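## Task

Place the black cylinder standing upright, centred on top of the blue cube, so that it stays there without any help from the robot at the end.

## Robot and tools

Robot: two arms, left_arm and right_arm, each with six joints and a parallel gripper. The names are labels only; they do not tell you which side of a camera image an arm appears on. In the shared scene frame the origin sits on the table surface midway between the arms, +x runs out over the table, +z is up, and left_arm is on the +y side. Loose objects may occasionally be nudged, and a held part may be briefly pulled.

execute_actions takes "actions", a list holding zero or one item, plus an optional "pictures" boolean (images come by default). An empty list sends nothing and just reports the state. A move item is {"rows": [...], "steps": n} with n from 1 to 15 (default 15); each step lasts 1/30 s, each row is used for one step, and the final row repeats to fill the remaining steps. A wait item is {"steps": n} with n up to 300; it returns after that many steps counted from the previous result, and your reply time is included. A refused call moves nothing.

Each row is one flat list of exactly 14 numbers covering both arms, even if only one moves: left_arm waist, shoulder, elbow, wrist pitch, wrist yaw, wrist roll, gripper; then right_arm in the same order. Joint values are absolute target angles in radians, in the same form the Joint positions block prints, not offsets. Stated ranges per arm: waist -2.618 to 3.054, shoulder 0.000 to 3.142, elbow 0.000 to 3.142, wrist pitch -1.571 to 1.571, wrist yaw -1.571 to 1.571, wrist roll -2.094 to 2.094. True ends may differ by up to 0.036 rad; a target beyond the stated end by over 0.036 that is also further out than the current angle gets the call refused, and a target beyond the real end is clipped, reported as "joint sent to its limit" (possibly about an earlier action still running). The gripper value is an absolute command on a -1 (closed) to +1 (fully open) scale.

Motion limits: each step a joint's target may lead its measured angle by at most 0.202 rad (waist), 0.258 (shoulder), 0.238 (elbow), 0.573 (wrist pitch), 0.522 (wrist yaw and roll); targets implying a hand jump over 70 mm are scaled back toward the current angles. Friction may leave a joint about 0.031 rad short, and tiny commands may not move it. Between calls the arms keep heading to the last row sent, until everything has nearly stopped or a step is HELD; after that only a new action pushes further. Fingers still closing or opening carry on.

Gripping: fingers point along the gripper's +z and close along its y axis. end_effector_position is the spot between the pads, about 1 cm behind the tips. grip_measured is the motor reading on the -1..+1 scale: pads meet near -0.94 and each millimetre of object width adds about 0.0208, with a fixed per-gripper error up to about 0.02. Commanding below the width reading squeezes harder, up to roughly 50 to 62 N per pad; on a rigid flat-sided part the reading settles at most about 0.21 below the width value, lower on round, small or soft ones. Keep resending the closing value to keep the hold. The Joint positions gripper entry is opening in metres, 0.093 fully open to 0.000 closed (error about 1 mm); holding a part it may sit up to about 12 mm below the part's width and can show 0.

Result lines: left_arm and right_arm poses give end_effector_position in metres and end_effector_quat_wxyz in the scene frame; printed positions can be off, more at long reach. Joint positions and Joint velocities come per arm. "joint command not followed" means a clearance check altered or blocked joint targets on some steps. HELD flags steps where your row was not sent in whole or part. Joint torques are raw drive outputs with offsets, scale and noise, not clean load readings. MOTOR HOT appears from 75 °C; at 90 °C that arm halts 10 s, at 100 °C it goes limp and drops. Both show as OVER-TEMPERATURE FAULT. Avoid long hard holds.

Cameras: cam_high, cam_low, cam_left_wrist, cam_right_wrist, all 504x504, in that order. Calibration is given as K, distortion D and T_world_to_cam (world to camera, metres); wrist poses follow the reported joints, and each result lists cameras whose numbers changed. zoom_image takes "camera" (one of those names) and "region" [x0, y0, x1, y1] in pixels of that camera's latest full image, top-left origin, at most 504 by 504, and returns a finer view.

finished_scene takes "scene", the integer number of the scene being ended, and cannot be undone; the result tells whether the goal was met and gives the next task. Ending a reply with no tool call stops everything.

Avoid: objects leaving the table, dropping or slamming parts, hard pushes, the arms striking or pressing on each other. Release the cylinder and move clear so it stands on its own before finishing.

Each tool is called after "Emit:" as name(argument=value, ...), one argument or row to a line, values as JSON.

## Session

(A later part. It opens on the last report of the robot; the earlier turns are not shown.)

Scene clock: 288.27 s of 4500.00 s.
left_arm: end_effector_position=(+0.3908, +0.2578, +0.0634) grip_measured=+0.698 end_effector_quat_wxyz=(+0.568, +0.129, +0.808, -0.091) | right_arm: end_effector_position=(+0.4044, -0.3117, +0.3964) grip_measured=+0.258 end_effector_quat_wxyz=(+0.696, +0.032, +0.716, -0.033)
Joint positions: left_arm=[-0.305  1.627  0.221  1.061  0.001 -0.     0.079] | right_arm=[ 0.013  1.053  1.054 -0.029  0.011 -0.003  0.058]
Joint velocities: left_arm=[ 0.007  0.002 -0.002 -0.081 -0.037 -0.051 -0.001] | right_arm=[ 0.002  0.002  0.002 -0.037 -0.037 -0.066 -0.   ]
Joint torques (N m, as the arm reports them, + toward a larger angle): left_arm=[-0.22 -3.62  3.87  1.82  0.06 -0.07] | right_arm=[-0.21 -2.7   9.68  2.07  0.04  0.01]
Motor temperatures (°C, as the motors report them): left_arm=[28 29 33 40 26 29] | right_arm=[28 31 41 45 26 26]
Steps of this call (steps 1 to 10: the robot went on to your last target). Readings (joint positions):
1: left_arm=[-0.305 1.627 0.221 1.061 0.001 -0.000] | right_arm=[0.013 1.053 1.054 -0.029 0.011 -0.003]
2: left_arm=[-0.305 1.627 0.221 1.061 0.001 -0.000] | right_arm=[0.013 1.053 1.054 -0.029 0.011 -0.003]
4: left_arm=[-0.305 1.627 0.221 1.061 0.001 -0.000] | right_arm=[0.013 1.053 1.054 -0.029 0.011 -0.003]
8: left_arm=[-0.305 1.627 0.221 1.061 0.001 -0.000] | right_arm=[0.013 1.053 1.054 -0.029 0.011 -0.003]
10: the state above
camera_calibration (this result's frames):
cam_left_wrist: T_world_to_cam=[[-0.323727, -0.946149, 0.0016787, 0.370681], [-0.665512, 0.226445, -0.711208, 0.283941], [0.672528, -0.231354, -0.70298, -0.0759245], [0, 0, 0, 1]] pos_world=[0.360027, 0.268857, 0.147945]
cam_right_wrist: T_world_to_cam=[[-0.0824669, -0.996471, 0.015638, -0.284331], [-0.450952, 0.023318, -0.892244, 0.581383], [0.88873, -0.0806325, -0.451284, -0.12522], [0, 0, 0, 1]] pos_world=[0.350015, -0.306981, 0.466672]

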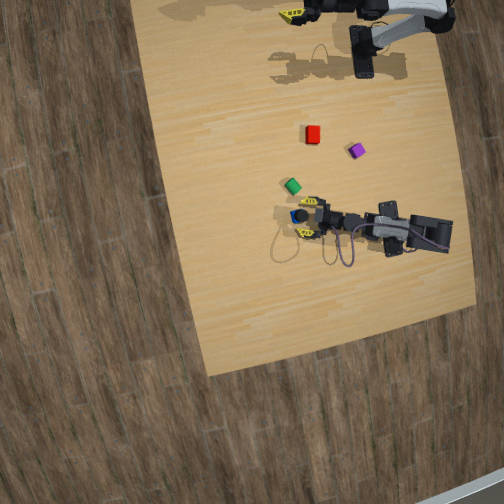

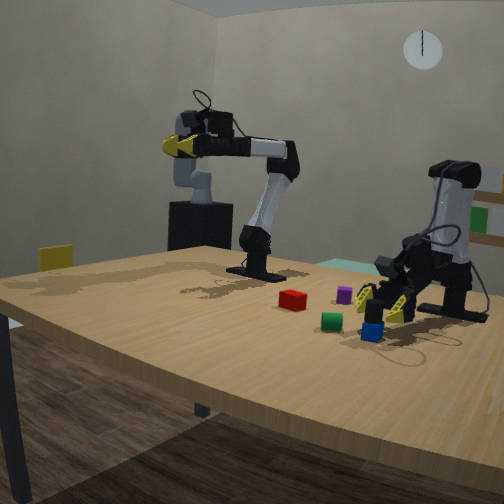

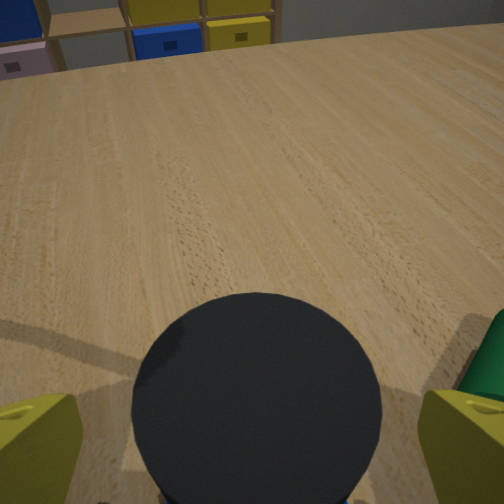

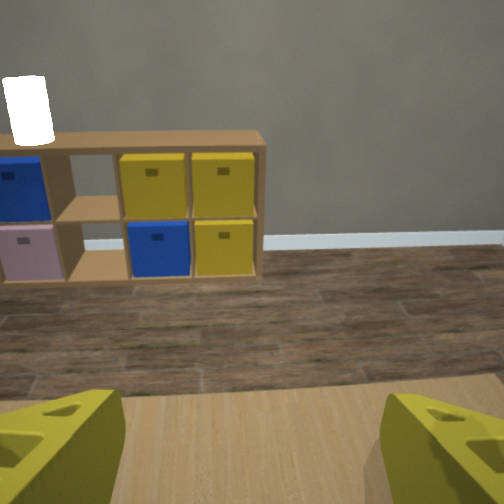

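Emit:
execute_actions(
  actions=[
    {"rows":[[-0.313,1.615,0.21,1.048,0,0,0.7,0.013,1.053,1.054,-0.024,0.011,-0.003,0.258],[-0.313,1.6,0.21,1.04,0,0,0.7,0.013,1.053,1.054,-0.024,0.011,-0.003,0.258],[-0.313,1.58,0.21,1.03,0,0,0.7,0.013,1.053,1.054,-0.024,0.011,-0.003,0.258],[-0.313,1.555,0.21,1.02,0,0,0.7,0.013,1.053,1.054,-0.024,0.011,-0.003,0.258],[-0.313,1.525,0.21,1.005,0,0,0.7,0.013,1.053,1.054,-0.024,0.011,-0.003,0.258],[-0.313,1.49,0.21,0.99,0,0,0.7,0.013,1.053,1.054,-0.024,0.011,-0.003,0.258],[-0.313,1.455,0.21,0.97,0,0,0.7,0.013,1.053,1.054,-0.024,0.011,-0.003,0.258],[-0.313,1.42,0.21,0.95,0,0,0.7,0.013,1.053,1.054,-0.024,0.011,-0.003,0.258],[-0.313,1.385,0.21,0.93,0,0,0.7,0.013,1.053,1.054,-0.024,0.011,-0.003,0.258],[-0.313,1.35,0.21,0.91,0,0,0.7,0.013,1.053,1.054,-0.024,0.011,-0.003,0.258],[-0.313,1.32,0.21,0.89,0,0,0.7,0.013,1.053,1.054,-0.024,0.011,-0.003,0.258],[-0.313,1.29,0.21,0.875,0,0,0.7,0.013,1.053,1.054,-0.024,0.011,-0.003,0.258],[-0.313,1.27,0.21,0.86,0,0,0.7,0.013,1.053,1.054,-0.024,0.011,-0.003,0.258],[-0.313,1.255,0.21,0.853,0,0,0.7,0.013,1.053,1.054,-0.024,0.011,-0.003,0.258],[-0.313,1.25,0.21,0.85,0,0,0.7,0.013,1.053,1.054,-0.024,0.011,-0.003,0.258]]},
  ],
  pictures=false,
)

Emit:
execute_actions(
  actions=[
    {"steps":12},
  ],
)

Emit:
zoom_image(
  camera="cam_low",
  region=[330, 260, 430, 360],
)

Emit:
zoom_image(
  camera="cam_high",
  region=[270, 180, 350, 260],
)

Scene clock: 300.17 s of 4500.00 s.
left_arm: end_effector_position=(+0.3858, +0.2594, +0.1497) grip_measured=+0.698 end_effector_quat_wxyz=(+0.650, +0.119, +0.743, -0.104) | right_arm: end_effector_position=(+0.4044, -0.3117, +0.3964) grip_measured=+0.258 end_effector_quat_wxyz=(+0.696, +0.032, +0.716, -0.033)
Joint positions: left_arm=[-0.305  1.283  0.221  0.928  0.001 -0.     0.079] | right_arm=[ 0.013  1.053  1.054 -0.029  0.011 -0.003  0.058]
Joint velocities: left_arm=[-0.022 -0.447 -0.007 -0.242  0.007 -0.037 -0.   ] | right_arm=[-0.007  0.012 -0.007 -0.022  0.022  0.007 -0.001]
Joint torques (N m, as the arm reports them, + toward a larger angle): left_arm=[-0.37 -3.42  5.7   1.6   0.07 -0.11] | right_arm=[-0.2  -2.73  9.68  2.07  0.04  0.  ]
Motor temperatures (°C, as the motors report them): left_arm=[28 29 32 40 26 29] | right_arm=[28 31 41 46 26 26]
Steps of this call (steps 1 to 15: the robot went on to your last target; steps 16 to 90: nothing new was sent; then 8.40 s passed at rest; steps 91 to 105: all 15 steps of this action). Readings (joint positions):
91: left_arm=[-0.305 1.627 0.221 1.061 0.001 -0.000] | right_arm=[0.013 1.053 1.054 -0.029 0.011 -0.003]
92: left_arm=[-0.305 1.627 0.221 1.061 0.001 -0.000] | right_arm=[0.013 1.053 1.054 -0.029 0.011 -0.003]
94: left_arm=[-0.305 1.610 0.221 1.047 0.001 -0.000] | right_arm=[0.013 1.053 1.054 -0.029 0.011 -0.003]
98: left_arm=[-0.305 1.498 0.221 1.005 0.001 -0.000] | right_arm=[0.013 1.053 1.054 -0.029 0.011 -0.003]
105: the state above

Scene clock: 300.57 s of 4500.00 s.
left_arm: end_effector_position=(+0.3833, +0.2602, +0.1424) grip_measured=+0.698 end_effector_quat_wxyz=(+0.636, +0.121, +0.755, -0.102) | right_arm: end_effector_position=(+0.4044, -0.3117, +0.3964) grip_measured=+0.258 end_effector_quat_wxyz=(+0.696, +0.032, +0.716, -0.033)
Joint positions: left_arm=[-0.305  1.265  0.221  0.873  0.001 -0.     0.079] | right_arm=[ 0.013  1.053  1.054 -0.029  0.011 -0.003  0.058]
Joint velocities: left_arm=[-0.002 -0.002  0.002  0.007 -0.007 -0.007  0.   ] | right_arm=[ 0.007 -0.012 -0.012 -0.081  0.022 -0.066 -0.   ]
Joint torques (N m, as the arm reports them, + toward a larger angle): left_arm=[-0.47 -4.24  5.74  1.8   0.05 -0.14] | right_arm=[-0.2  -2.71  9.69  2.07  0.04  0.01]
Motor temperatures (°C, as the motors report them): left_arm=[28 29 32 40 26 29] | right_arm=[28 31 41 46 26 26]
Steps of this call (steps 1 to 12: the robot went on to your last target). Readings (joint positions):
1: left_arm=[-0.305 1.272 0.221 0.922 0.001 -0.000] | right_arm=[0.013 1.053 1.054 -0.029 0.011 -0.003]
2: left_arm=[-0.305 1.267 0.221 0.916 0.001 -0.000] | right_arm=[0.013 1.053 1.054 -0.029 0.011 -0.003]
4: left_arm=[-0.305 1.265 0.221 0.902 0.001 -0.000] | right_arm=[0.013 1.053 1.054 -0.029 0.011 -0.003]
8: left_arm=[-0.305 1.265 0.221 0.881 0.001 -0.000] | right_arm=[0.013 1.053 1.054 -0.029 0.011 -0.003]
12: the state above
camera_calibration (this result's frames):
cam_left_wrist: T_world_to_cam=[[-0.323822, -0.946118, -0.000523264, 0.37079], [-0.538772, 0.184857, -0.82192, 0.312581], [0.77773, -0.265874, -0.569603, -0.0650736], [0, 0, 0, 1]] pos_world=[0.33909, 0.275727, 0.220044]
cam_right_wrist: T_world_to_cam=[[-0.0824669, -0.996471, 0.015638, -0.284331], [-0.450952, 0.023318, -0.892244, 0.581383], [0.88873, -0.0806325, -0.451284, -0.12522], [0, 0, 0, 1]] pos_world=[0.350015, -0.306981, 0.466672]

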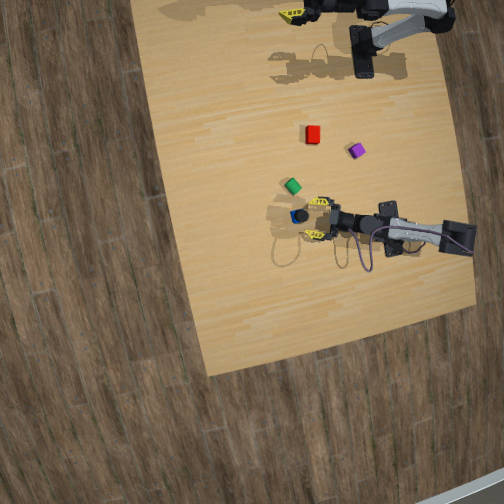

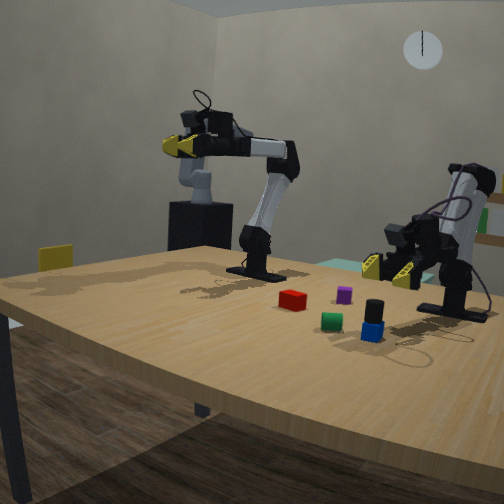

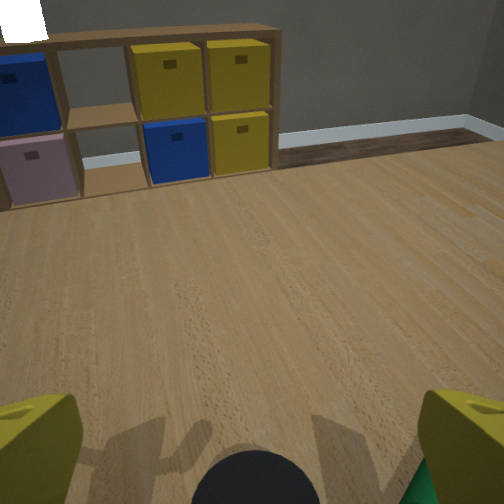

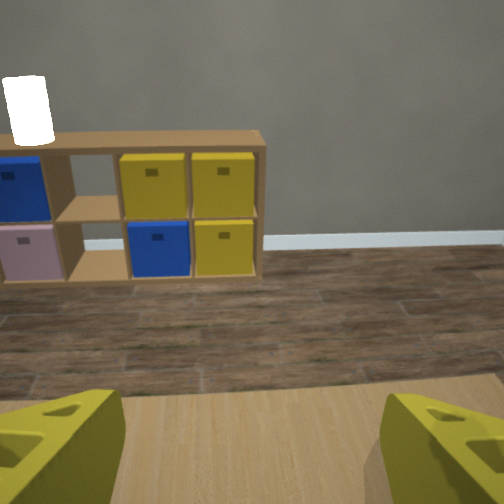

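Region (330, 260, 430, 360) of cam_low's 504x504 image, scaled by 5.040, with more detail than that image has.

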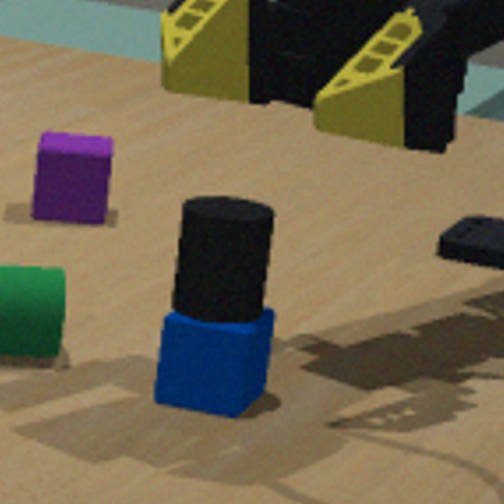

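Region (270, 180, 350, 260) of cam_high's 504x504 image, scaled by 6.300, with more detail than that image has.

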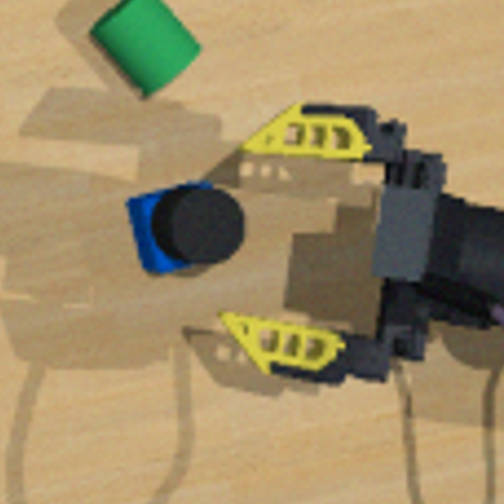

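Centred and standing on its own.

Emit:
finished_scene(
  scene=1,
)

The scene is finished: the task was done.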